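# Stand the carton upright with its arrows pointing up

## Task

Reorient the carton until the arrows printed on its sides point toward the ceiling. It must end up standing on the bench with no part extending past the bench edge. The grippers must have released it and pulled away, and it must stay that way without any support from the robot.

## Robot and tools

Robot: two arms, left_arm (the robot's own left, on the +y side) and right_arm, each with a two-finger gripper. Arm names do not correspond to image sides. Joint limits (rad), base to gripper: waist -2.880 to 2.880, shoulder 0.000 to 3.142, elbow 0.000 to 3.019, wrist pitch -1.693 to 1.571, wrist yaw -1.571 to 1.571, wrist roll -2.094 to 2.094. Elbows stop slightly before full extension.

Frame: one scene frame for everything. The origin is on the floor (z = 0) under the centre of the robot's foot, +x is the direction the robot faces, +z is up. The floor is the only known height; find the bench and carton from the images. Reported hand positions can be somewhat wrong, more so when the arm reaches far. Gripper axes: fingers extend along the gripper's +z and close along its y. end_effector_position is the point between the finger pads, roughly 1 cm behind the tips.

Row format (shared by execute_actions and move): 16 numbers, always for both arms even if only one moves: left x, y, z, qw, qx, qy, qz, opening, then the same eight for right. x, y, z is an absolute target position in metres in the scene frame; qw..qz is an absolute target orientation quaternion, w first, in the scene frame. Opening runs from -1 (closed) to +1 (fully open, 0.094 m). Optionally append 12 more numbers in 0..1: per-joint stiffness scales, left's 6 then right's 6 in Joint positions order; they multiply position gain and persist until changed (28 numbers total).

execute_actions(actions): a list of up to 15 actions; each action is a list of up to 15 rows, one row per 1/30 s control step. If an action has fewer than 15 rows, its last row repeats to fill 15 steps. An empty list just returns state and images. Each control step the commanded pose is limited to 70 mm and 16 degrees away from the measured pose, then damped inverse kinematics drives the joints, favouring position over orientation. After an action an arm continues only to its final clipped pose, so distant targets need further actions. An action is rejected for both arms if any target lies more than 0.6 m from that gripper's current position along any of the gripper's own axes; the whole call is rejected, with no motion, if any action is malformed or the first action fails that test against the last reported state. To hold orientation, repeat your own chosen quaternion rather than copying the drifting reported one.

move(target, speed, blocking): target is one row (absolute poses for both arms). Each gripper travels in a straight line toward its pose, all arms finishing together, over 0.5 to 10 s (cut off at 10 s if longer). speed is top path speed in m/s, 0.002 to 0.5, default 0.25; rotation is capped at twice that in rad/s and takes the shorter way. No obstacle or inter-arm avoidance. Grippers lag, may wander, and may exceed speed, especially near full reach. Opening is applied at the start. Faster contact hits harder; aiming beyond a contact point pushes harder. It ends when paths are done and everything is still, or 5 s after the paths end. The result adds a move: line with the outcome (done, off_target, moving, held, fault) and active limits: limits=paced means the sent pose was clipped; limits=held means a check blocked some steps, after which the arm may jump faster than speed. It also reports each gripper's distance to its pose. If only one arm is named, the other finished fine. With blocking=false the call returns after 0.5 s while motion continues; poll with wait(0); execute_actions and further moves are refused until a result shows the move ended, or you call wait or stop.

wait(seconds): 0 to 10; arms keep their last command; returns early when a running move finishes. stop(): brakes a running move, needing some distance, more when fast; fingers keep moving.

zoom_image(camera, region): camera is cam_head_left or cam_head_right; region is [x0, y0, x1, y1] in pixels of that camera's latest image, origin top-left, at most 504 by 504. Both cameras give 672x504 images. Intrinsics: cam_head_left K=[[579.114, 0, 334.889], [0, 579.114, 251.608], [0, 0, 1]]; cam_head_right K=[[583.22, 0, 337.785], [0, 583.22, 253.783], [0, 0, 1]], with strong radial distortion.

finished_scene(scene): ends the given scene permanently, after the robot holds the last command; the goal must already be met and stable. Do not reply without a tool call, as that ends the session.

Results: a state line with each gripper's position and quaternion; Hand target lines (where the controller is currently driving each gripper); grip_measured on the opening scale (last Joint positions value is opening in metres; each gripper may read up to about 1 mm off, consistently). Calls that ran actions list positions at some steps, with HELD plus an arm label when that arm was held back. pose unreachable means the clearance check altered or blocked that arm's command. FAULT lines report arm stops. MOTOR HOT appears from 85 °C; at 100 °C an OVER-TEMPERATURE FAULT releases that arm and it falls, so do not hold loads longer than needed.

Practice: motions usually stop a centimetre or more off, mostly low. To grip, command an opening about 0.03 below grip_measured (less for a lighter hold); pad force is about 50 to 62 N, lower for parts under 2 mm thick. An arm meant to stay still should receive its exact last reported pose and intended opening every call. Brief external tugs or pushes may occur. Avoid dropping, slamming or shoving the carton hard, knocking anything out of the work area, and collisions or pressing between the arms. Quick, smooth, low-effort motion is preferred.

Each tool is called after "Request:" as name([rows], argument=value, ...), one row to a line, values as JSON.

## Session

Request:
execute_actions(actions=[])

Scene clock: 0.00 s.
left_arm: end_effector_position=(+0.5659, -0.1502, +0.9829) grip_measured=-0.997 end_effector_quat_wxyz=(+0.065, +0.312, -0.944, +0.088) | right_arm: end_effector_position=(+0.5381, -0.7922, +0.9369) grip_measured=+1.000 end_effector_quat_wxyz=(+0.032, +0.328, -0.943, +0.049)
Joint positions: left_arm=[ 0.582  1.934  1.143  0.373 -0.765 -0.621  0.   ] | right_arm=[ 0.804  1.591  1.41  -0.005 -0.642 -1.155  0.094]
Joint velocities: left_arm=[-0.005 -0.015  0.007  0.012 -0.066 -0.007  0.   ] | right_arm=[-0.005  0.005  0.007  0.017 -0.007  0.022  0.   ]
Hand target (left_arm): +0.563, -0.150, +0.984; -0.067, -0.310, +0.944, -0.087
Hand target (right_arm): +0.538, -0.791, +0.936; -0.031, -0.327, +0.943, -0.048
Joint stiffness scale: left_arm=[1. 1. 1. 1. 1. 1.] | right_arm=[1. 1. 1. 1. 1. 1.]

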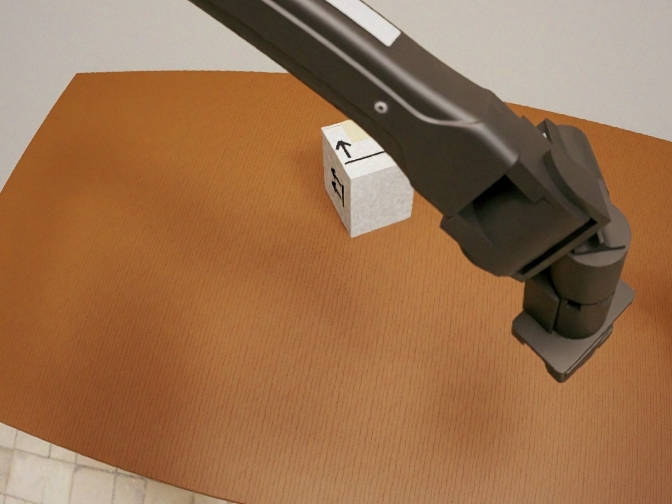

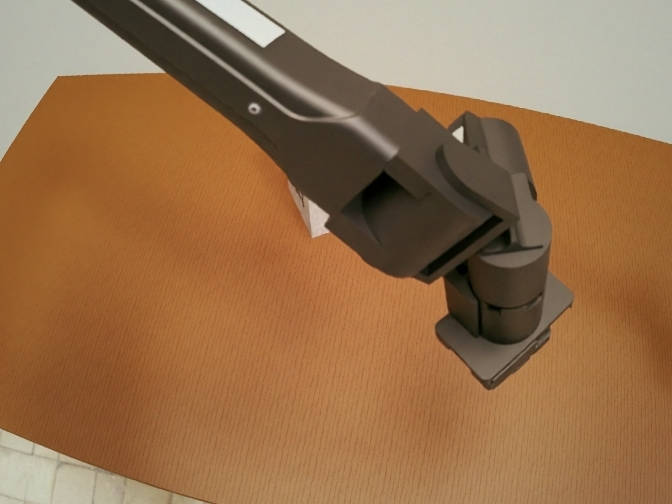

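Request:
move(target=[0.66,0.24,0.96,0,0,0.866,-0.5,-1,0.68,-0.22,0.96,0,0,0.866,0.5,-1])

Request:
zoom_image(camera="cam_head_left", region=[250,70,500,270])

Request:
zoom_image(camera="cam_head_right", region=[210,70,460,270])

Scene clock: 4.97 s.
left_arm: end_effector_position=(+0.6622, +0.2346, +0.9659) grip_measured=-0.997 end_effector_quat_wxyz=(+0.006, -0.007, +0.866, -0.500) | right_arm: end_effector_position=(+0.6848, -0.2220, +0.9592) grip_measured=-0.979 end_effector_quat_wxyz=(-0.018, -0.002, -0.865, -0.501)
Joint positions: left_arm=[ 1.513  1.367  1.151 -0.419  0.911  0.554  0.   ] | right_arm=[ 1.671  1.384  1.195 -0.395 -0.887 -0.521  0.001]
Joint velocities: left_arm=[-0.005  0.005  0.007  0.012  0.051  0.007  0.   ] | right_arm=[ 0.015  0.005  0.007 -0.007  0.022  0.051  0.001]
Hand target (left_arm): +0.658, +0.234, +0.965; +0.002, -0.007, +0.865, -0.502
Hand target (right_arm): +0.678, -0.222, +0.956; +0.012, +0.011, +0.866, +0.500
Off the commanded pose (left_arm): 0.008 m, 1 deg.
Off the commanded pose (right_arm): 0.005 m, 2 deg.
Joint stiffness scale: left_arm=[1. 1. 1. 1. 1. 1.] | right_arm=[1. 1. 1. 1. 1. 1.]
move: done

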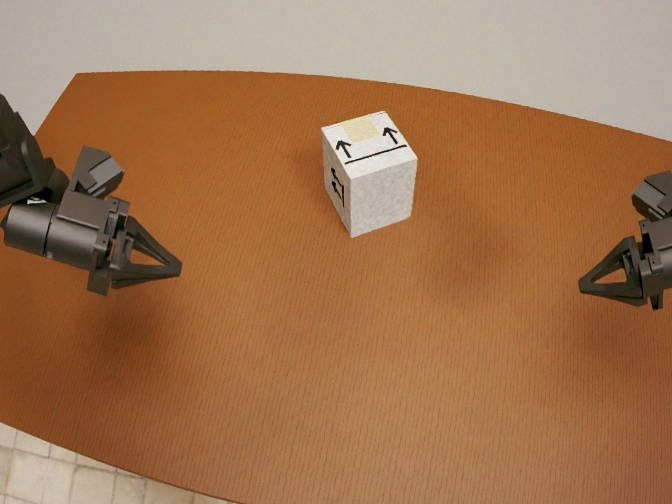

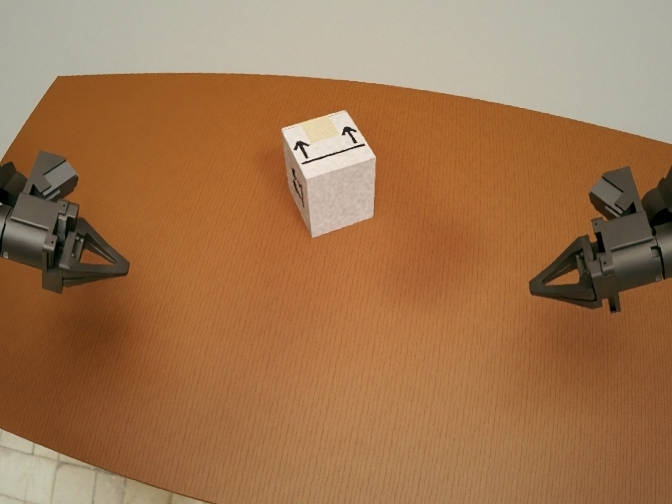

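Region (250, 70, 500, 270) of cam_head_left's 672x504 image, scaled by 2.016, with more detail than that image has; it fills the top 403 rows of this view, and the rest is white.

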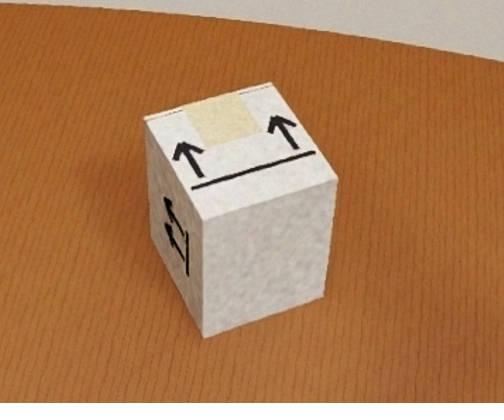

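Region (210, 70, 460, 270) of cam_head_right's 672x504 image, scaled by 2.016, with more detail than that image has; it fills the top 403 rows of this view, and the rest is white.

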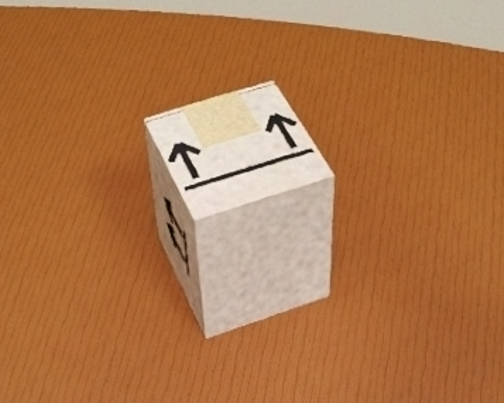

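Request:
move(target=[0.83,0.14,0.89,0.129,-0.224,0.837,-0.483,-1,0.88,-0.13,0.87,0.129,0.224,0.837,0.483,-1])

Scene clock: 13.97 s.
left_arm: end_effector_position=(+0.8407, +0.1528, +0.8956) grip_measured=-0.997 end_effector_quat_wxyz=(+0.139, -0.220, +0.839, -0.477) | right_arm: end_effector_position=(+0.8827, -0.1352, +0.8801) grip_measured=-0.979 end_effector_quat_wxyz=(-0.129, -0.216, -0.838, -0.484)
Joint positions: left_arm=[ 1.274  1.592  1.396  0.294  0.719 -0.27   0.   ] | right_arm=[ 1.907  1.657  1.572  0.153 -0.693  0.254  0.001]
Joint velocities: left_arm=[-0.005 -0.015 -0.007  0.007 -0.066 -0.095  0.001] | right_arm=[-0.005  0.005  0.002  0.012 -0.066  0.007 -0.001]
Hand target (left_arm): +0.830, +0.142, +0.886; +0.130, -0.226, +0.838, -0.480
Hand target (right_arm): +0.881, -0.133, +0.874; +0.128, +0.223, +0.837, +0.483
Off the commanded pose (left_arm): 0.018 m, 1 deg.
Off the commanded pose (right_arm): 0.012 m, 1 deg.
Joint stiffness scale: left_arm=[1. 1. 1. 1. 1. 1.] | right_arm=[1. 1. 1. 1. 1. 1.]
move: off_target (left_arm, right_arm)

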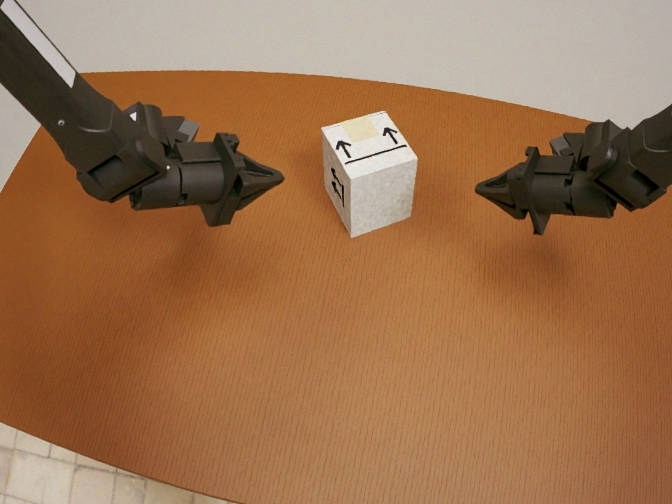

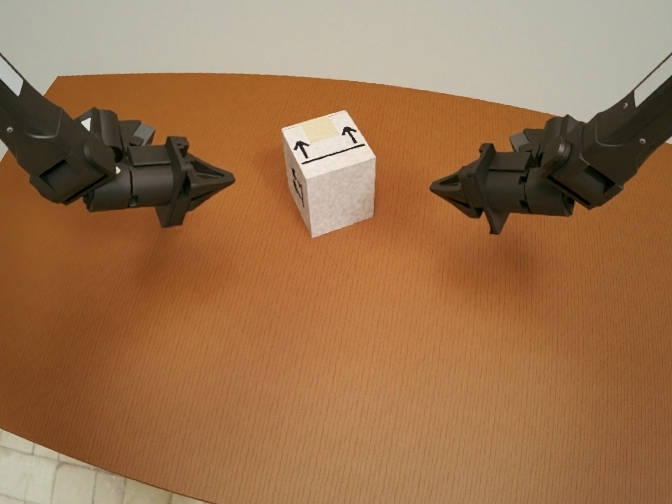

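Request:
zoom_image(camera="cam_head_left", region=[250,90,500,250])

Request:
zoom_image(camera="cam_head_right", region=[210,90,460,250])

Region (250, 90, 500, 250) of cam_head_left's 672x504 image, scaled by 2.016, with more detail than that image has; it fills the top 323 rows of this view, and the rest is white.

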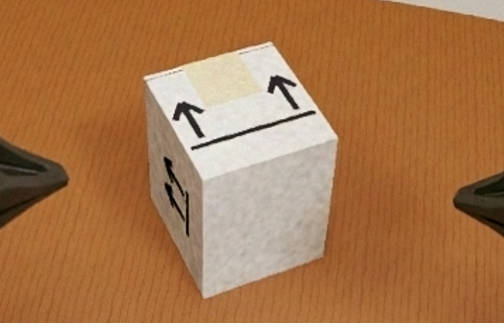

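Region (210, 90, 460, 250) of cam_head_right's 672x504 image, scaled by 2.016, with more detail than that image has; it fills the top 323 rows of this view, and the rest is white.

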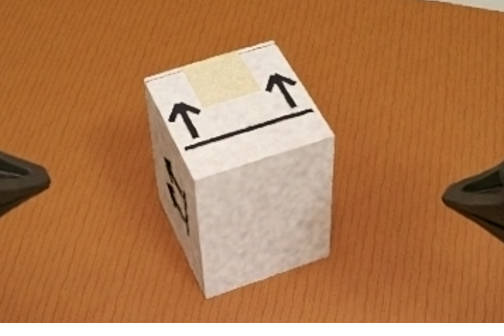

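Request:
move(target=[0.93,0.115,0.81,0.129,-0.224,0.837,-0.483,-1,0.98,-0.09,0.83,0.065,0.113,0.859,0.496,-1], speed=0.12)

Request:
zoom_image(camera="cam_head_left", region=[250,90,500,250])

Request:
zoom_image(camera="cam_head_right", region=[210,90,460,250])

Scene clock: 23.37 s.
left_arm: end_effector_position=(+0.9375, +0.1369, +0.8168) grip_measured=-0.997 end_effector_quat_wxyz=(+0.139, -0.223, +0.839, -0.476) | right_arm: end_effector_position=(+0.9784, -0.0991, +0.8350) grip_measured=-0.979 end_effector_quat_wxyz=(-0.063, -0.124, -0.858, -0.494)
Joint positions: left_arm=[ 1.243  1.855  1.93   0.022  0.683 -0.273  0.   ] | right_arm=[ 1.971  1.966  2.339 -0.57  -0.649 -0.005  0.001]
Joint velocities: left_arm=[ 0.005  0.024 -0.007  0.007 -0.066 -0.007  0.001] | right_arm=[-0.024 -0.005  0.007 -0.007 -0.007 -0.022 -0.001]
Hand target (left_arm): +0.930, +0.116, +0.809; +0.129, -0.223, +0.837, -0.483
Hand target (right_arm): +0.980, -0.093, +0.833; +0.066, +0.116, +0.858, +0.496
Off the commanded pose (left_arm): 0.024 m, 1 deg.
Off the commanded pose (right_arm): 0.011 m, 1 deg.
Joint stiffness scale: left_arm=[1. 1. 1. 1. 1. 1.] | right_arm=[1. 1. 1. 1. 1. 1.]
move: off_target (left_arm, right_arm)

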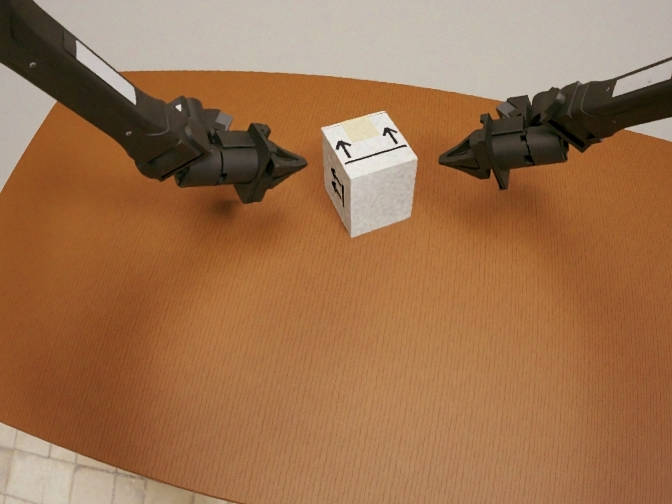

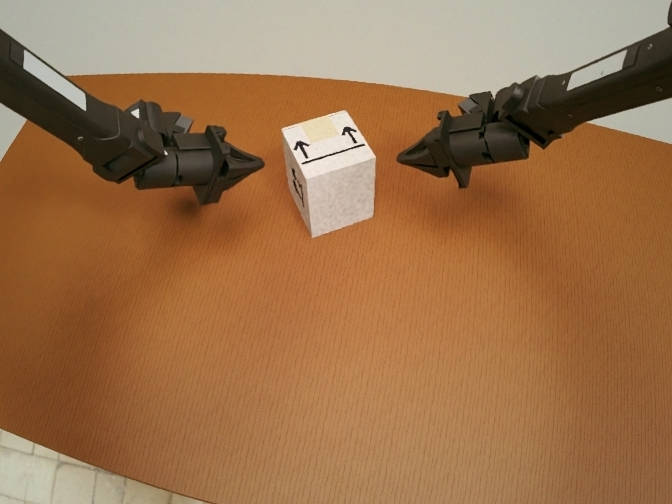

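Region (250, 90, 500, 250) of cam_head_left's 672x504 image, scaled by 2.016, with more detail than that image has; it fills the top 323 rows of this view, and the rest is white.

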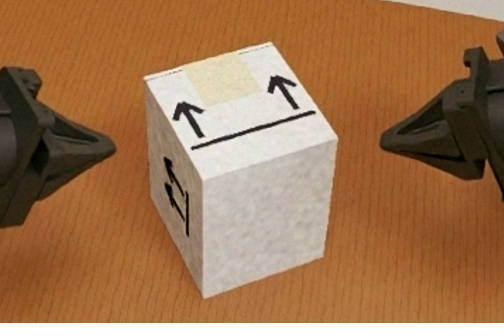

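Region (210, 90, 460, 250) of cam_head_right's 672x504 image, scaled by 2.016, with more detail than that image has; it fills the top 323 rows of this view, and the rest is white.

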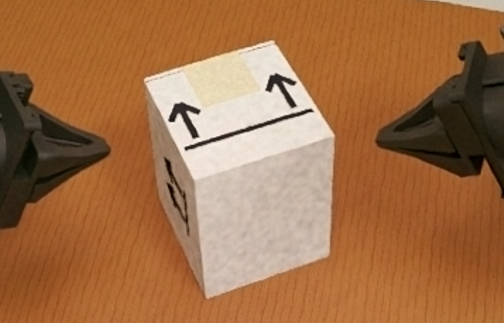

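Request:
move(target=[0.96,0.12,0.775,0.065,-0.113,0.859,-0.496,-1,1.0,-0.095,0.79,0.065,0.113,0.859,0.496,-1], speed=0.08)

Request:
move(target=[0.96,0.055,0.775,0.065,-0.113,0.859,-0.496,-1,1.0,-0.03,0.79,0.065,0.113,0.859,0.496,-1], speed=0.04)

Scene clock: 28.40 s.
left_arm: end_effector_position=(+0.9665, +0.1290, +0.7827) grip_measured=-0.997 end_effector_quat_wxyz=(+0.067, -0.115, +0.860, -0.493) | right_arm: end_effector_position=(+0.9955, -0.0859, +0.7953) grip_measured=-0.979 end_effector_quat_wxyz=(-0.070, -0.121, -0.857, -0.496)
Joint positions: left_arm=[ 1.243  2.131  2.593 -0.672  0.717  0.045  0.   ] | right_arm=[ 1.971  2.284  2.907 -0.808 -0.655 -0.009  0.001]
Joint velocities: left_arm=[ 0.005 -0.005  0.017  0.002 -0.051  0.037 -0.   ] | right_arm=[ 0.005 -0.024  0.002  0.002 -0.051 -0.022  0.   ]
Hand target (left_arm): +0.960, +0.121, +0.775; +0.066, -0.111, +0.858, -0.496
Hand target (right_arm): +0.998, -0.096, +0.793; +0.076, +0.120, +0.860, +0.490
Off the commanded pose (left_arm): 0.014 m, 0 deg.
Off the commanded pose (right_arm): 0.011 m, 1 deg.
Joint stiffness scale: left_arm=[1. 1. 1. 1. 1. 1.] | right_arm=[1. 1. 1. 1. 1. 1.]
elbow stopped short (right arm): the move would have taken joint 3 (elbow) straighter than the controller allows; a more bent joint 3 avoids this.
move: off_target (left_arm, right_arm)

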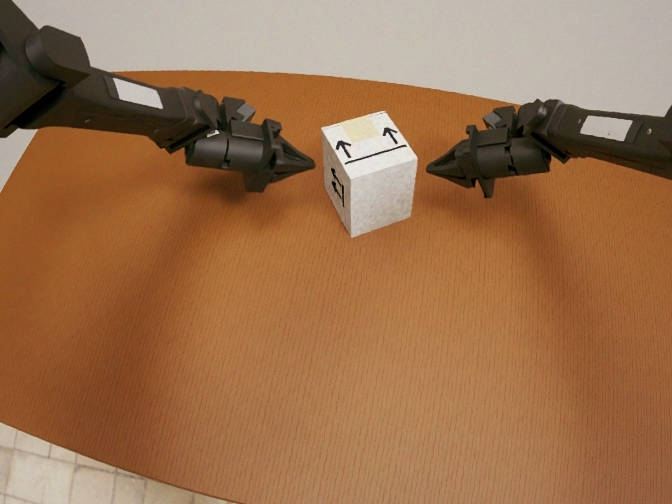

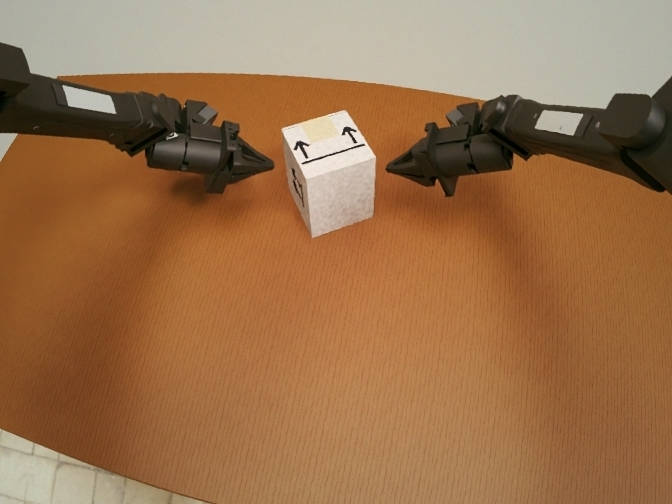

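Scene clock: 30.53 s.
left_arm: end_effector_position=(+0.9762, +0.1029, +0.7826) grip_measured=-0.997 end_effector_quat_wxyz=(+0.081, -0.112, +0.869, -0.476) | right_arm: end_effector_position=(+1.0023, -0.0641, +0.7888) grip_measured=-0.979 end_effector_quat_wxyz=(-0.087, -0.122, -0.870, -0.470)
Joint positions: left_arm=[ 1.199  2.141  2.592 -0.622  0.64   0.037  0.   ] | right_arm=[ 2.008  2.307  2.917 -0.749 -0.565  0.002  0.001]
Joint velocities: left_arm=[-0.005 -0.005  0.007 -0.012  0.051 -0.066 -0.001] | right_arm=[ 0.005  0.015 -0.017 -0.007 -0.022 -0.037  0.   ]
Hand target (left_arm): +0.958, +0.056, +0.777; +0.065, -0.112, +0.859, -0.495
Hand target (right_arm): +0.998, -0.032, +0.792; +0.085, +0.125, +0.861, +0.486
Off the commanded pose (left_arm): 0.051 m, 3 deg.
Off the commanded pose (right_arm): 0.034 m, 4 deg.
Joint stiffness scale: left_arm=[1. 1. 1. 1. 1. 1.] | right_arm=[1. 1. 1. 1. 1. 1.]
elbow stopped short (right arm): the move would have taken joint 3 (elbow) straighter than the controller allows; a more bent joint 3 avoids this.
move: off_target (left_arm, right_arm)

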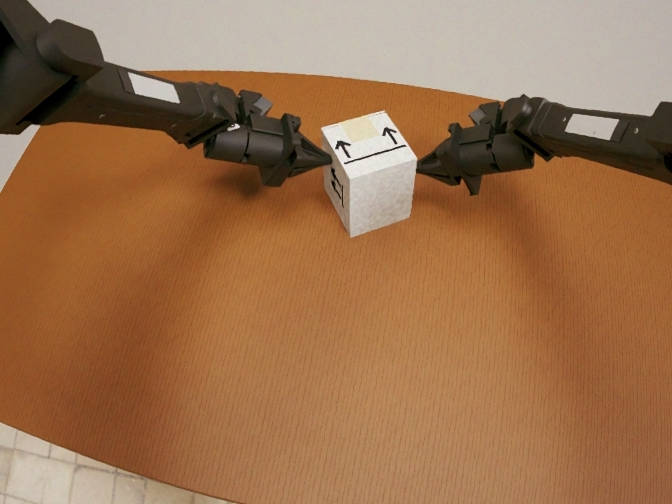

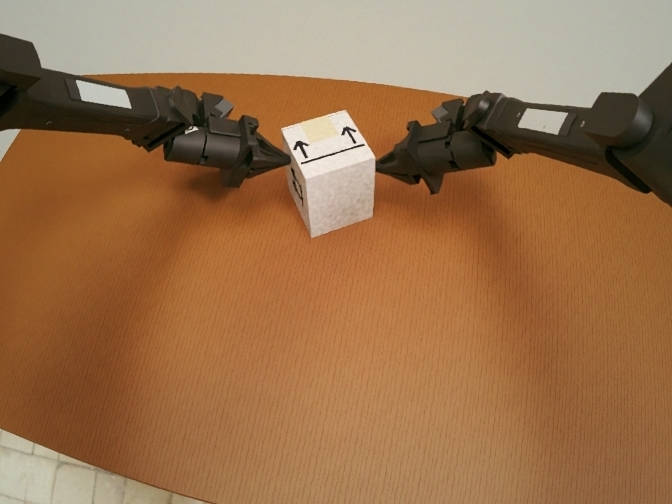

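Request:
execute_actions([
  [[0.955,0.055,0.795,0.065,-0.113,0.859,-0.496,-1,0.98,-0.02,0.81,0.065,0.113,0.859,0.496,-1]],
  [[0.945,0.055,0.805,0.065,-0.113,0.859,-0.496,-1,0.96,-0.02,0.82,0.065,0.113,0.859,0.496,-1]],
  [[0.93,0.055,0.805,0.065,-0.113,0.859,-0.496,-1,0.94,-0.02,0.82,0.065,0.113,0.859,0.496,-1]],
  [[0.915,0.055,0.805,0.065,-0.113,0.859,-0.496,-1,0.92,-0.02,0.82,0.065,0.113,0.859,0.496,-1]],
])

Scene clock: 35.77 s.
left_arm: end_effector_position=(+0.9120, +0.0875, +0.7840) grip_measured=-0.997 end_effector_quat_wxyz=(+0.068, -0.115, +0.874, -0.468) | right_arm: end_effector_position=(+0.9369, -0.0611, +0.8106) grip_measured=-0.980 end_effector_quat_wxyz=(-0.081, -0.118, -0.872, -0.469)
Joint positions: left_arm=[ 1.199  1.984  2.166 -0.374  0.617  0.034  0.   ] | right_arm=[ 2.002  1.958  2.155 -0.351 -0.567 -0.011  0.001]
Joint velocities: left_arm=[ 0.005 -0.005  0.002  0.012  0.037  0.007  0.   ] | right_arm=[-0.005 -0.015 -0.002 -0.002 -0.022 -0.037 -0.001]
Hand target (left_arm): +0.915, +0.056, +0.805; +0.065, -0.113, +0.859, -0.496
Hand target (right_arm): +0.921, -0.021, +0.819; +0.065, +0.113, +0.858, +0.496
Off the commanded pose (left_arm): 0.039 m, 4 deg.
Off the commanded pose (right_arm): 0.045 m, 4 deg.
Joint stiffness scale: left_arm=[1. 1. 1. 1. 1. 1.] | right_arm=[1. 1. 1. 1. 1. 1.]
Step readings (end_effector_position; steps 1 to 15: 1st action; 16 to 30: 2nd action; 31 to 45: 3rd action; 46 to 60: 4th action):
0: left_arm (+0.9762, +0.1029, +0.7826) | right_arm (+1.0020, -0.0639, +0.7886)
1: left_arm (+0.9722, +0.1009, +0.7811) | right_arm (+1.0002, -0.0622, +0.7887)
2: left_arm (+0.9681, +0.0997, +0.7818) | right_arm (+0.9975, -0.0614, +0.7894)
4: left_arm (+0.9580, +0.0963, +0.7799) | right_arm (+0.9902, -0.0589, +0.7894)
8: left_arm (+0.9502, +0.0931, +0.7762) | right_arm (+0.9830, -0.0594, +0.7903)
15: left_arm (+0.9501, +0.0930, +0.7762) | right_arm (+0.9864, -0.0596, +0.7964)
16: left_arm (+0.9477, +0.0925, +0.7760) | right_arm (+0.9828, -0.0581, +0.7961)
17: left_arm (+0.9450, +0.0927, +0.7778) | right_arm (+0.9788, -0.0583, +0.7989)
19: left_arm (+0.9388, +0.0924, +0.7791) | right_arm (+0.9699, -0.0580, +0.8018)
23: left_arm (+0.9349, +0.0914, +0.7790) | right_arm (+0.9670, -0.0591, +0.8050)
30: left_arm (+0.9347, +0.0913, +0.7789) | right_arm (+0.9673, -0.0594, +0.8053)
31: left_arm (+0.9328, +0.0907, +0.7787) | right_arm (+0.9649, -0.0584, +0.8054)
32: left_arm (+0.9311, +0.0908, +0.7803) | right_arm (+0.9628, -0.0587, +0.8074)
34: left_arm (+0.9263, +0.0902, +0.7815) | right_arm (+0.9565, -0.0590, +0.8087)
38: left_arm (+0.9234, +0.0892, +0.7813) | right_arm (+0.9534, -0.0601, +0.8085)
45: left_arm (+0.9233, +0.0892, +0.7813) | right_arm (+0.9532, -0.0600, +0.8083)
46: left_arm (+0.9218, +0.0887, +0.7814) | right_arm (+0.9511, -0.0598, +0.8083)
47: left_arm (+0.9200, +0.0887, +0.7829) | right_arm (+0.9488, -0.0602, +0.8101)
49: left_arm (+0.9149, +0.0880, +0.7841) | right_arm (+0.9415, -0.0607, +0.8109)
53: left_arm (+0.9119, +0.0875, +0.7840) | right_arm (+0.9371, -0.0612, +0.8107)
60: end_effector_position above

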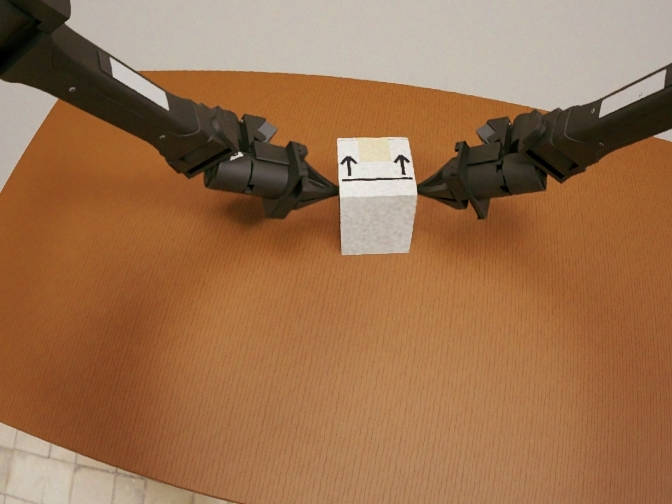

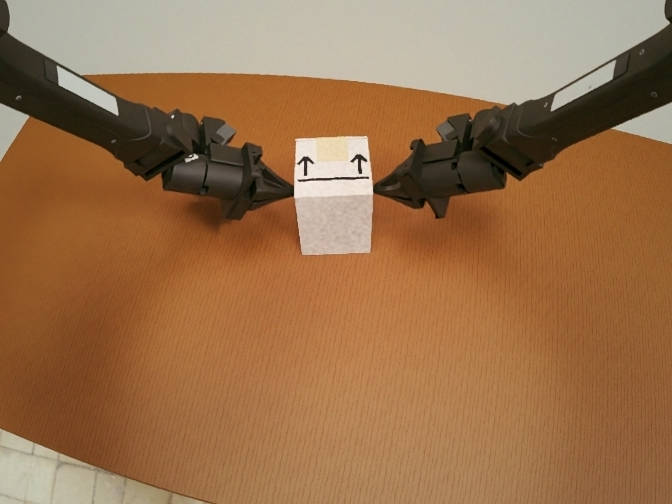

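Request:
execute_actions([
  [[0.9,0.055,0.79,0.065,-0.113,0.859,-0.496,-1,0.905,-0.02,0.805,0.065,0.113,0.859,0.496,-1]],
  [[0.88,0.055,0.78,0.065,-0.113,0.859,-0.496,-1,0.885,-0.02,0.795,0.065,0.113,0.859,0.496,-1]],
  [[0.86,0.055,0.78,0.065,-0.113,0.859,-0.496,-1,0.865,-0.02,0.795,0.065,0.113,0.859,0.496,-1]],
  [[0.84,0.055,0.78,0.065,-0.113,0.859,-0.496,-1,0.845,-0.02,0.795,0.065,0.113,0.859,0.496,-1]],
])

Scene clock: 42.03 s.
left_arm: end_effector_position=(+0.8665, +0.0868, +0.7809) grip_measured=-0.997 end_effector_quat_wxyz=(+0.089, -0.113, +0.867, -0.477) | right_arm: end_effector_position=(+0.8761, -0.0591, +0.7981) grip_measured=-0.980 end_effector_quat_wxyz=(-0.088, -0.119, -0.867, -0.476)
Joint positions: left_arm=[ 1.224  1.942  1.965 -0.178  0.671  0.035  0.   ] | right_arm=[ 1.97   1.924  1.94  -0.16  -0.617 -0.012  0.001]
Joint velocities: left_arm=[-0.015  0.005  0.007 -0.007 -0.022 -0.022 -0.   ] | right_arm=[-0.005 -0.015  0.002 -0.002  0.022 -0.022 -0.   ]
Hand target (left_arm): +0.840, +0.056, +0.781; +0.065, -0.112, +0.858, -0.496
Hand target (right_arm): +0.845, -0.021, +0.795; +0.065, +0.113, +0.858, +0.496
Off the commanded pose (left_arm): 0.041 m, 4 deg.
Off the commanded pose (right_arm): 0.050 m, 4 deg.
Joint stiffness scale: left_arm=[1. 1. 1. 1. 1. 1.] | right_arm=[1. 1. 1. 1. 1. 1.]
Step readings (end_effector_position; steps 1 to 15: 1st action; 16 to 30: 2nd action; 31 to 45: 3rd action; 46 to 60: 4th action):
0: left_arm (+0.9120, +0.0875, +0.7840) | right_arm (+0.9369, -0.0611, +0.8106)
1: left_arm (+0.9120, +0.0877, +0.7840) | right_arm (+0.9366, -0.0613, +0.8103)
2: left_arm (+0.9120, +0.0878, +0.7840) | right_arm (+0.9367, -0.0615, +0.8103)
4: left_arm (+0.9116, +0.0880, +0.7838) | right_arm (+0.9357, -0.0615, +0.8101)
8: left_arm (+0.9114, +0.0878, +0.7838) | right_arm (+0.9355, -0.0613, +0.8100)
15: left_arm (+0.9115, +0.0878, +0.7838) | right_arm (+0.9355, -0.0613, +0.8100)
16: left_arm (+0.9095, +0.0874, +0.7830) | right_arm (+0.9340, -0.0610, +0.8093)
17: left_arm (+0.9090, +0.0874, +0.7834) | right_arm (+0.9330, -0.0610, +0.8095)
19: left_arm (+0.9060, +0.0873, +0.7825) | right_arm (+0.9294, -0.0612, +0.8083)
23: left_arm (+0.9033, +0.0869, +0.7814) | right_arm (+0.9249, -0.0616, +0.8059)
30: left_arm (+0.9034, +0.0870, +0.7814) | right_arm (+0.9250, -0.0616, +0.8059)
31: left_arm (+0.9015, +0.0869, +0.7813) | right_arm (+0.9233, -0.0613, +0.8058)
32: left_arm (+0.8990, +0.0868, +0.7825) | right_arm (+0.9208, -0.0612, +0.8064)
34: left_arm (+0.8914, +0.0868, +0.7825) | right_arm (+0.9118, -0.0609, +0.8056)
38: left_arm (+0.8844, +0.0870, +0.7808) | right_arm (+0.9013, -0.0609, +0.8019)
45: left_arm (+0.8839, +0.0868, +0.7807) | right_arm (+0.9003, -0.0607, +0.8015)
46: left_arm (+0.8825, +0.0866, +0.7809) | right_arm (+0.8983, -0.0603, +0.8012)
47: left_arm (+0.8802, +0.0866, +0.7818) | right_arm (+0.8964, -0.0604, +0.8020)
49: left_arm (+0.8731, +0.0868, +0.7819) | right_arm (+0.8880, -0.0598, +0.8013)
53: left_arm (+0.8665, +0.0868, +0.7808) | right_arm (+0.8771, -0.0592, +0.7984)
60: end_effector_position above

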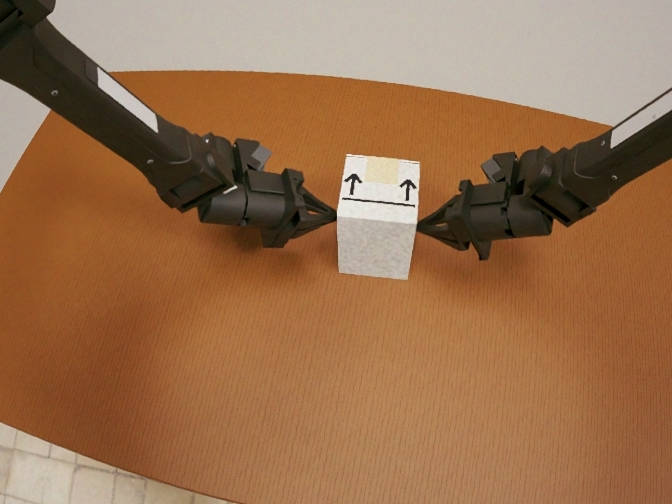

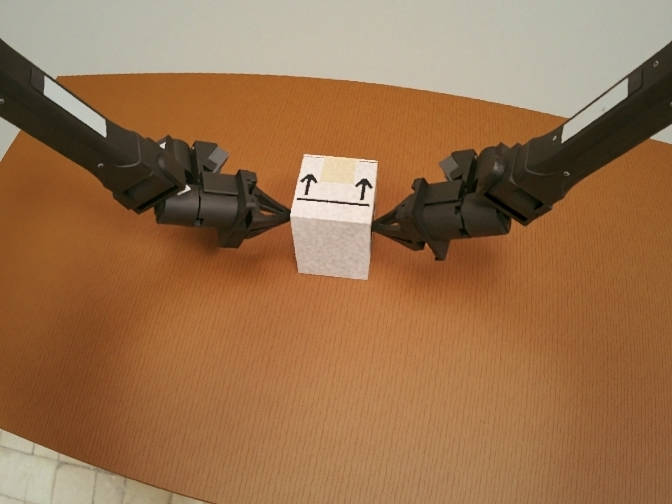

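Request:
execute_actions([
  [[0.86,0.09,0.78,0.065,-0.113,0.859,-0.496,-1,0.87,-0.065,0.795,0.065,0.113,0.859,0.496,-1]],
  [[0.87,0.115,0.77,0.065,-0.113,0.859,-0.496,-1,0.885,-0.09,0.785,0.065,0.113,0.859,0.496,-1]],
  [[0.895,0.115,0.74,0.065,-0.113,0.859,-0.496,-1,0.925,-0.09,0.755,0.065,0.113,0.859,0.496,-1]],
  [[0.895,0.095,0.74,0.065,-0.113,0.859,-0.496,-1,0.925,-0.07,0.755,0.065,0.113,0.859,0.496,-1]],
])

Request:
zoom_image(camera="cam_head_left", region=[250,130,500,290])

Request:
zoom_image(camera="cam_head_right", region=[210,130,460,290])

Scene clock: 47.53 s.
left_arm: end_effector_position=(+0.9003, +0.1089, +0.7490) grip_measured=-0.997 end_effector_quat_wxyz=(+0.065, -0.115, +0.860, -0.493) | right_arm: end_effector_position=(+0.9206, -0.0757, +0.7549) grip_measured=-0.980 end_effector_quat_wxyz=(-0.060, -0.117, -0.859, -0.494)
Joint positions: left_arm=[ 1.258  2.098  2.334 -0.455  0.732  0.051  0.   ] | right_arm=[ 1.936  2.15   2.445 -0.512 -0.682 -0.031  0.001]
Joint velocities: left_arm=[-0.005 -0.015  0.022  0.002  0.095  0.037 -0.   ] | right_arm=[ 0.005  0.005  0.007 -0.002 -0.007  0.022 -0.001]
Hand target (left_arm): +0.895, +0.096, +0.741; +0.065, -0.113, +0.859, -0.496
Hand target (right_arm): +0.925, -0.070, +0.755; +0.065, +0.113, +0.859, +0.496
Off the commanded pose (left_arm): 0.017 m, 0 deg.
Off the commanded pose (right_arm): 0.007 m, 1 deg.
Joint stiffness scale: left_arm=[1. 1. 1. 1. 1. 1.] | right_arm=[1. 1. 1. 1. 1. 1.]
Step readings (end_effector_position; steps 1 to 15: 1st action; 16 to 30: 2nd action; 31 to 45: 3rd action; 46 to 60: 4th action):
0: left_arm (+0.8665, +0.0868, +0.7809) | right_arm (+0.8761, -0.0591, +0.7981)
1: left_arm (+0.8679, +0.0889, +0.7817) | right_arm (+0.8770, -0.0612, +0.7988)
2: left_arm (+0.8674, +0.0899, +0.7834) | right_arm (+0.8757, -0.0621, +0.8001)
4: left_arm (+0.8663, +0.0910, +0.7849) | right_arm (+0.8743, -0.0654, +0.8005)
8: left_arm (+0.8646, +0.0903, +0.7856) | right_arm (+0.8750, -0.0670, +0.8008)
15: left_arm (+0.8641, +0.0901, +0.7857) | right_arm (+0.8746, -0.0668, +0.8009)
16: left_arm (+0.8657, +0.0907, +0.7872) | right_arm (+0.8758, -0.0673, +0.8022)
17: left_arm (+0.8672, +0.0913, +0.7874) | right_arm (+0.8775, -0.0672, +0.8018)
19: left_arm (+0.8732, +0.0970, +0.7863) | right_arm (+0.8836, -0.0722, +0.7987)
23: left_arm (+0.8838, +0.1098, +0.7851) | right_arm (+0.8912, -0.0856, +0.7952)
30: left_arm (+0.8845, +0.1136, +0.7840) | right_arm (+0.8913, -0.0906, +0.7932)
31: left_arm (+0.8881, +0.1143, +0.7827) | right_arm (+0.8955, -0.0914, +0.7915)
32: left_arm (+0.8956, +0.1149, +0.7774) | right_arm (+0.9045, -0.0922, +0.7850)
34: left_arm (+0.9113, +0.1169, +0.7688) | right_arm (+0.9247, -0.0946, +0.7746)
38: left_arm (+0.9164, +0.1160, +0.7617) | right_arm (+0.9355, -0.0950, +0.7677)
45: left_arm (+0.9071, +0.1110, +0.7560) | right_arm (+0.9270, -0.0902, +0.7628)
46: left_arm (+0.9059, +0.1110, +0.7542) | right_arm (+0.9258, -0.0896, +0.7608)
47: left_arm (+0.9053, +0.1113, +0.7530) | right_arm (+0.9254, -0.0894, +0.7588)
49: left_arm (+0.9037, +0.1107, +0.7515) | right_arm (+0.9250, -0.0869, +0.7571)
53: left_arm (+0.9012, +0.1093, +0.7497) | right_arm (+0.9224, -0.0802, +0.7557)
60: end_effector_position above

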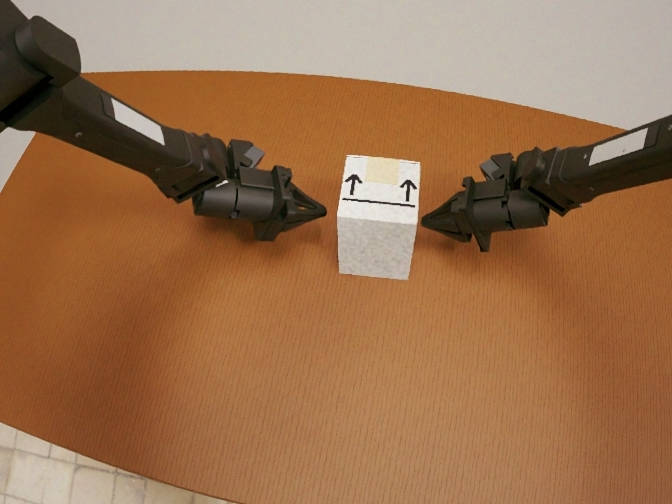

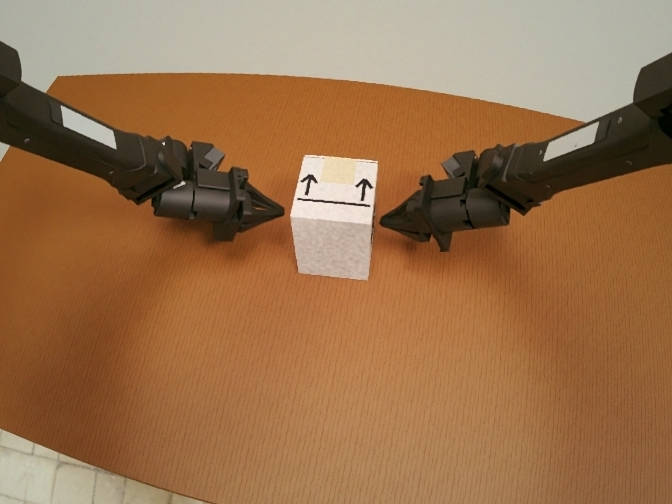

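Region (250, 130, 500, 290) of cam_head_left's 672x504 image, scaled by 2.016, with more detail than that image has; it fills the top 323 rows of this view, and the rest is white.

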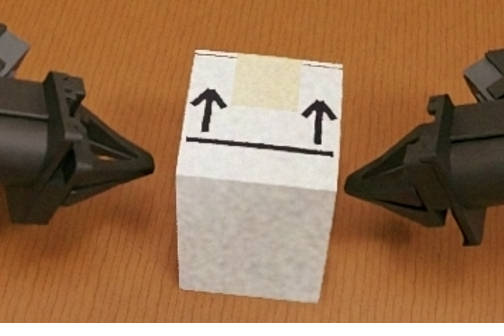

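Region (210, 130, 460, 290) of cam_head_right's 672x504 image, scaled by 2.016, with more detail than that image has; it fills the top 323 rows of this view, and the rest is white.

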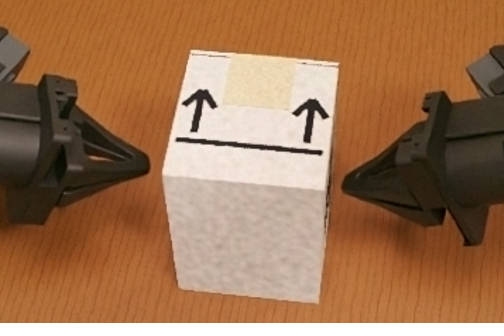

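Request:
execute_actions([
  [[0.915,0.105,0.735,0.129,-0.224,0.837,-0.483,-1,0.945,-0.085,0.75,0.129,0.224,0.837,0.483,-1]],
  [[0.922,0.1,0.73,0.129,-0.224,0.837,-0.483,-1,0.955,-0.08,0.745,0.129,0.224,0.837,0.483,-1]],
  [[0.922,0.08,0.73,0.129,-0.224,0.837,-0.483,-1,0.955,-0.055,0.745,0.129,0.224,0.837,0.483,-1]],
  [[0.922,0.06,0.735,0.129,-0.224,0.837,-0.483,-1,0.955,-0.03,0.75,0.129,0.224,0.837,0.483,-1]],
  [[0.92,0.045,0.75,0.129,-0.224,0.837,-0.483,-1,0.95,-0.015,0.765,0.129,0.224,0.837,0.483,-1]],
  [[0.915,0.045,0.765,0.129,-0.224,0.837,-0.483,-1,0.94,-0.015,0.78,0.129,0.224,0.837,0.483,-1]],
  [[0.91,0.045,0.78,0.129,-0.224,0.837,-0.483,-1,0.93,-0.015,0.795,0.129,0.224,0.837,0.483,-1]],
])

Scene clock: 57.87 s.
left_arm: end_effector_position=(+0.8977, +0.0903, +0.7499) grip_measured=-0.997 end_effector_quat_wxyz=(+0.130, -0.231, +0.852, -0.451) | right_arm: end_effector_position=(+0.9304, -0.0607, +0.7724) grip_measured=-0.980 end_effector_quat_wxyz=(-0.138, -0.227, -0.851, -0.452)
Joint positions: left_arm=[ 1.218  2.028  2.038  0.065  0.601 -0.267  0.   ] | right_arm=[ 1.986  2.023  2.084  0.025 -0.543  0.256  0.001]
Joint velocities: left_arm=[-0.005  0.005 -0.002 -0.007  0.066 -0.051 -0.001] | right_arm=[-0.015 -0.005  0.002 -0.002 -0.051 -0.037  0.   ]
Hand target (left_arm): +0.910, +0.046, +0.779; +0.129, -0.223, +0.837, -0.483
Hand target (right_arm): +0.930, -0.016, +0.794; +0.129, +0.225, +0.836, +0.483
Off the commanded pose (left_arm): 0.056 m, 4 deg.
Off the commanded pose (right_arm): 0.051 m, 4 deg.
Joint stiffness scale: left_arm=[1. 1. 1. 1. 1. 1.] | right_arm=[1. 1. 1. 1. 1. 1.]
Step readings (end_effector_position; steps 1 to 15: 1st action; 16 to 30: 2nd action; 31 to 45: 3rd action; 46 to 60: 4th action; 61 to 75: 5th action; 76 to 90: 6th action; 91 to 105: 7th action):
0: left_arm (+0.9017, +0.1094, +0.7494) | right_arm (+0.9227, -0.0766, +0.7555)
1: left_arm (+0.9058, +0.1093, +0.7495) | right_arm (+0.9255, -0.0755, +0.7563)
2: left_arm (+0.9138, +0.1110, +0.7485) | right_arm (+0.9321, -0.0765, +0.7564)
4: left_arm (+0.9219, +0.1136, +0.7451) | right_arm (+0.9390, -0.0788, +0.7539)
8: left_arm (+0.9197, +0.1142, +0.7382) | right_arm (+0.9393, -0.0804, +0.7481)
15: left_arm (+0.9171, +0.1136, +0.7362) | right_arm (+0.9365, -0.0796, +0.7454)
16: left_arm (+0.9190, +0.1145, +0.7363) | right_arm (+0.9387, -0.0808, +0.7455)
17: left_arm (+0.9204, +0.1149, +0.7354) | right_arm (+0.9405, -0.0814, +0.7446)
19: left_arm (+0.9244, +0.1162, +0.7352) | right_arm (+0.9464, -0.0837, +0.7451)
23: left_arm (+0.9301, +0.1186, +0.7370) | right_arm (+0.9553, -0.0876, +0.7482)
30: left_arm (+0.9306, +0.1188, +0.7372) | right_arm (+0.9567, -0.0882, +0.7486)
31: left_arm (+0.9309, +0.1188, +0.7362) | right_arm (+0.9567, -0.0879, +0.7471)
32: left_arm (+0.9311, +0.1190, +0.7353) | right_arm (+0.9571, -0.0880, +0.7458)
34: left_arm (+0.9312, +0.1158, +0.7358) | right_arm (+0.9580, -0.0833, +0.7465)
38: left_arm (+0.9313, +0.1059, +0.7383) | right_arm (+0.9581, -0.0699, +0.7485)
45: left_arm (+0.9292, +0.0968, +0.7381) | right_arm (+0.9590, -0.0679, +0.7483)
46: left_arm (+0.9292, +0.0974, +0.7364) | right_arm (+0.9593, -0.0681, +0.7470)
47: left_arm (+0.9291, +0.0976, +0.7353) | right_arm (+0.9594, -0.0674, +0.7463)
49: left_arm (+0.9298, +0.0954, +0.7361) | right_arm (+0.9601, -0.0645, +0.7469)
53: left_arm (+0.9313, +0.0920, +0.7375) | right_arm (+0.9609, -0.0621, +0.7479)
60: left_arm (+0.9315, +0.0922, +0.7374) | right_arm (+0.9609, -0.0621, +0.7479)
61: left_arm (+0.9293, +0.0913, +0.7360) | right_arm (+0.9593, -0.0614, +0.7470)
62: left_arm (+0.9282, +0.0909, +0.7360) | right_arm (+0.9584, -0.0610, +0.7476)
64: left_arm (+0.9266, +0.0909, +0.7356) | right_arm (+0.9573, -0.0611, +0.7482)
68: left_arm (+0.9260, +0.0908, +0.7355) | right_arm (+0.9569, -0.0612, +0.7487)
75: left_arm (+0.9259, +0.0908, +0.7354) | right_arm (+0.9569, -0.0612, +0.7487)
76: left_arm (+0.9242, +0.0909, +0.7358) | right_arm (+0.9546, -0.0605, +0.7494)
77: left_arm (+0.9212, +0.0909, +0.7374) | right_arm (+0.9514, -0.0607, +0.7517)
79: left_arm (+0.9155, +0.0907, +0.7399) | right_arm (+0.9454, -0.0603, +0.7552)
83: left_arm (+0.9103, +0.0897, +0.7405) | right_arm (+0.9420, -0.0610, +0.7580)
90: left_arm (+0.9098, +0.0896, +0.7406) | right_arm (+0.9415, -0.0611, +0.7583)
91: left_arm (+0.9082, +0.0896, +0.7411) | right_arm (+0.9396, -0.0607, +0.7591)
92: left_arm (+0.9057, +0.0900, +0.7433) | right_arm (+0.9367, -0.0611, +0.7618)
94: left_arm (+0.9008, +0.0900, +0.7468) | right_arm (+0.9316, -0.0607, +0.7666)
98: left_arm (+0.8984, +0.0904, +0.7498) | right_arm (+0.9304, -0.0607, +0.7717)
105: end_effector_position above

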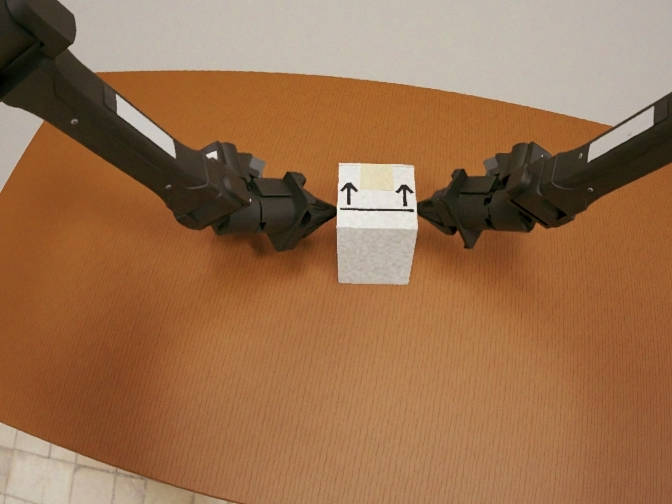

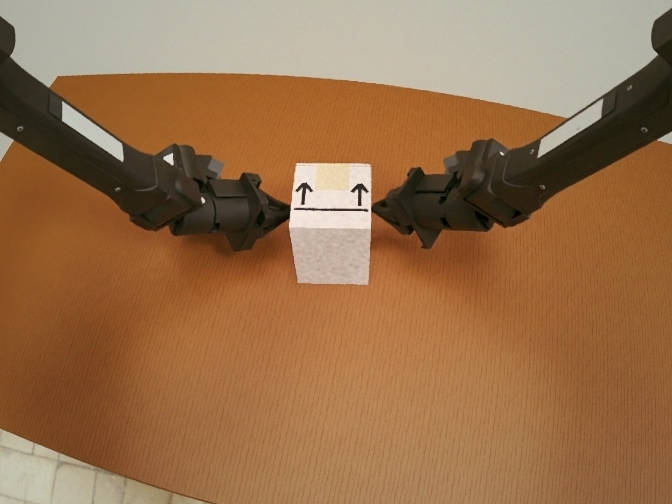

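Continue lifting.

Request:
execute_actions([
  [[0.91,0.045,0.797,0.129,-0.224,0.837,-0.483,-1,0.928,-0.015,0.81,0.129,0.224,0.837,0.483,-1]],
  [[0.91,0.045,0.812,0.129,-0.224,0.837,-0.483,-1,0.928,-0.015,0.825,0.129,0.224,0.837,0.483,-1]],
  [[0.91,0.045,0.827,0.129,-0.224,0.837,-0.483,-1,0.928,-0.015,0.84,0.129,0.224,0.837,0.483,-1]],
])

Scene clock: 61.20 s.
left_arm: end_effector_position=(+0.8895, +0.0902, +0.7895) grip_measured=-0.997 end_effector_quat_wxyz=(+0.121, -0.234, +0.855, -0.448) | right_arm: end_effector_position=(+0.9272, -0.0597, +0.8160) grip_measured=-0.980 end_effector_quat_wxyz=(-0.136, -0.229, -0.852, -0.451)
Joint positions: left_arm=[ 1.199  1.906  1.855  0.109  0.572 -0.267  0.   ] | right_arm=[ 2.013  1.897  1.902  0.077 -0.513  0.256  0.001]
Joint velocities: left_arm=[ 0.005 -0.015  0.002  0.002 -0.037  0.066 -0.   ] | right_arm=[-0.005 -0.005 -0.007 -0.002  0.022  0.022 -0.   ]
Hand target (left_arm): +0.910, +0.046, +0.827; +0.129, -0.224, +0.837, -0.483
Hand target (right_arm): +0.927, -0.016, +0.840; +0.129, +0.225, +0.837, +0.483
Off the commanded pose (left_arm): 0.062 m, 5 deg.
Off the commanded pose (right_arm): 0.051 m, 4 deg.
Joint stiffness scale: left_arm=[1. 1. 1. 1. 1. 1.] | right_arm=[1. 1. 1. 1. 1. 1.]
Step readings (end_effector_position; steps 1 to 15: 1st action; 16 to 30: 2nd action; 31 to 45: 3rd action):
0: left_arm (+0.8977, +0.0903, +0.7499) | right_arm (+0.9304, -0.0607, +0.7724)
1: left_arm (+0.8971, +0.0901, +0.7509) | right_arm (+0.9290, -0.0602, +0.7730)
2: left_arm (+0.8947, +0.0900, +0.7528) | right_arm (+0.9274, -0.0604, +0.7752)
4: left_arm (+0.8916, +0.0905, +0.7569) | right_arm (+0.9248, -0.0604, +0.7796)
8: left_arm (+0.8916, +0.0904, +0.7617) | right_arm (+0.9262, -0.0603, +0.7854)
15: left_arm (+0.8917, +0.0904, +0.7623) | right_arm (+0.9263, -0.0604, +0.7860)
16: left_arm (+0.8910, +0.0901, +0.7630) | right_arm (+0.9253, -0.0601, +0.7866)
17: left_arm (+0.8893, +0.0902, +0.7647) | right_arm (+0.9240, -0.0602, +0.7886)
19: left_arm (+0.8876, +0.0905, +0.7688) | right_arm (+0.9225, -0.0598, +0.7931)
23: left_arm (+0.8887, +0.0903, +0.7742) | right_arm (+0.9251, -0.0600, +0.7995)
30: left_arm (+0.8891, +0.0904, +0.7749) | right_arm (+0.9259, -0.0598, +0.8007)
31: left_arm (+0.8884, +0.0901, +0.7756) | right_arm (+0.9249, -0.0595, +0.8012)
32: left_arm (+0.8870, +0.0900, +0.7775) | right_arm (+0.9237, -0.0598, +0.8032)
34: left_arm (+0.8861, +0.0902, +0.7821) | right_arm (+0.9226, -0.0596, +0.8078)
38: left_arm (+0.8883, +0.0903, +0.7883) | right_arm (+0.9254, -0.0597, +0.8144)
45: end_effector_position above

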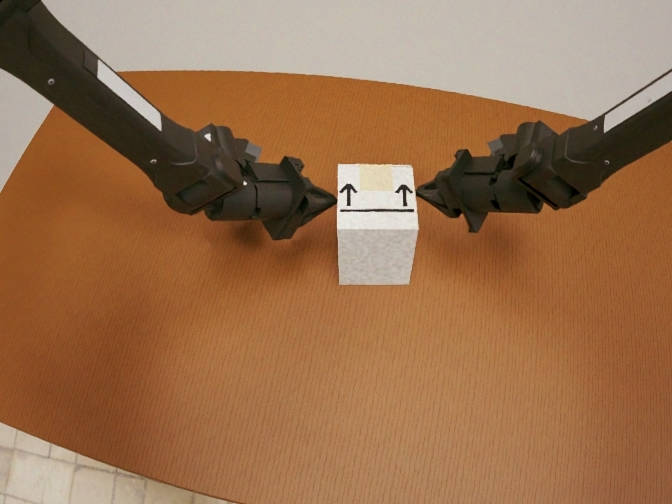

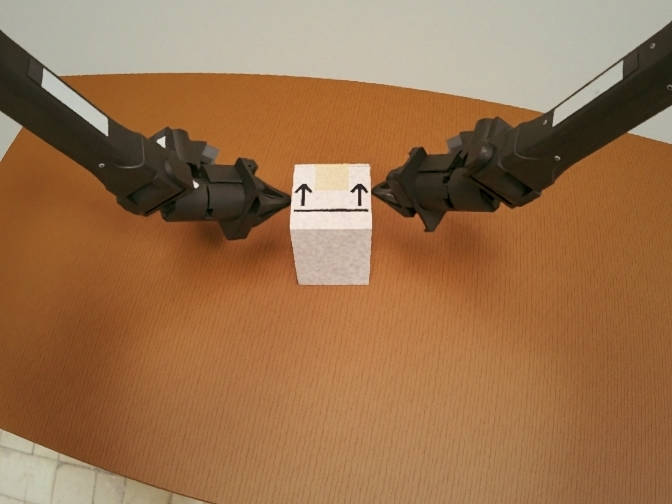

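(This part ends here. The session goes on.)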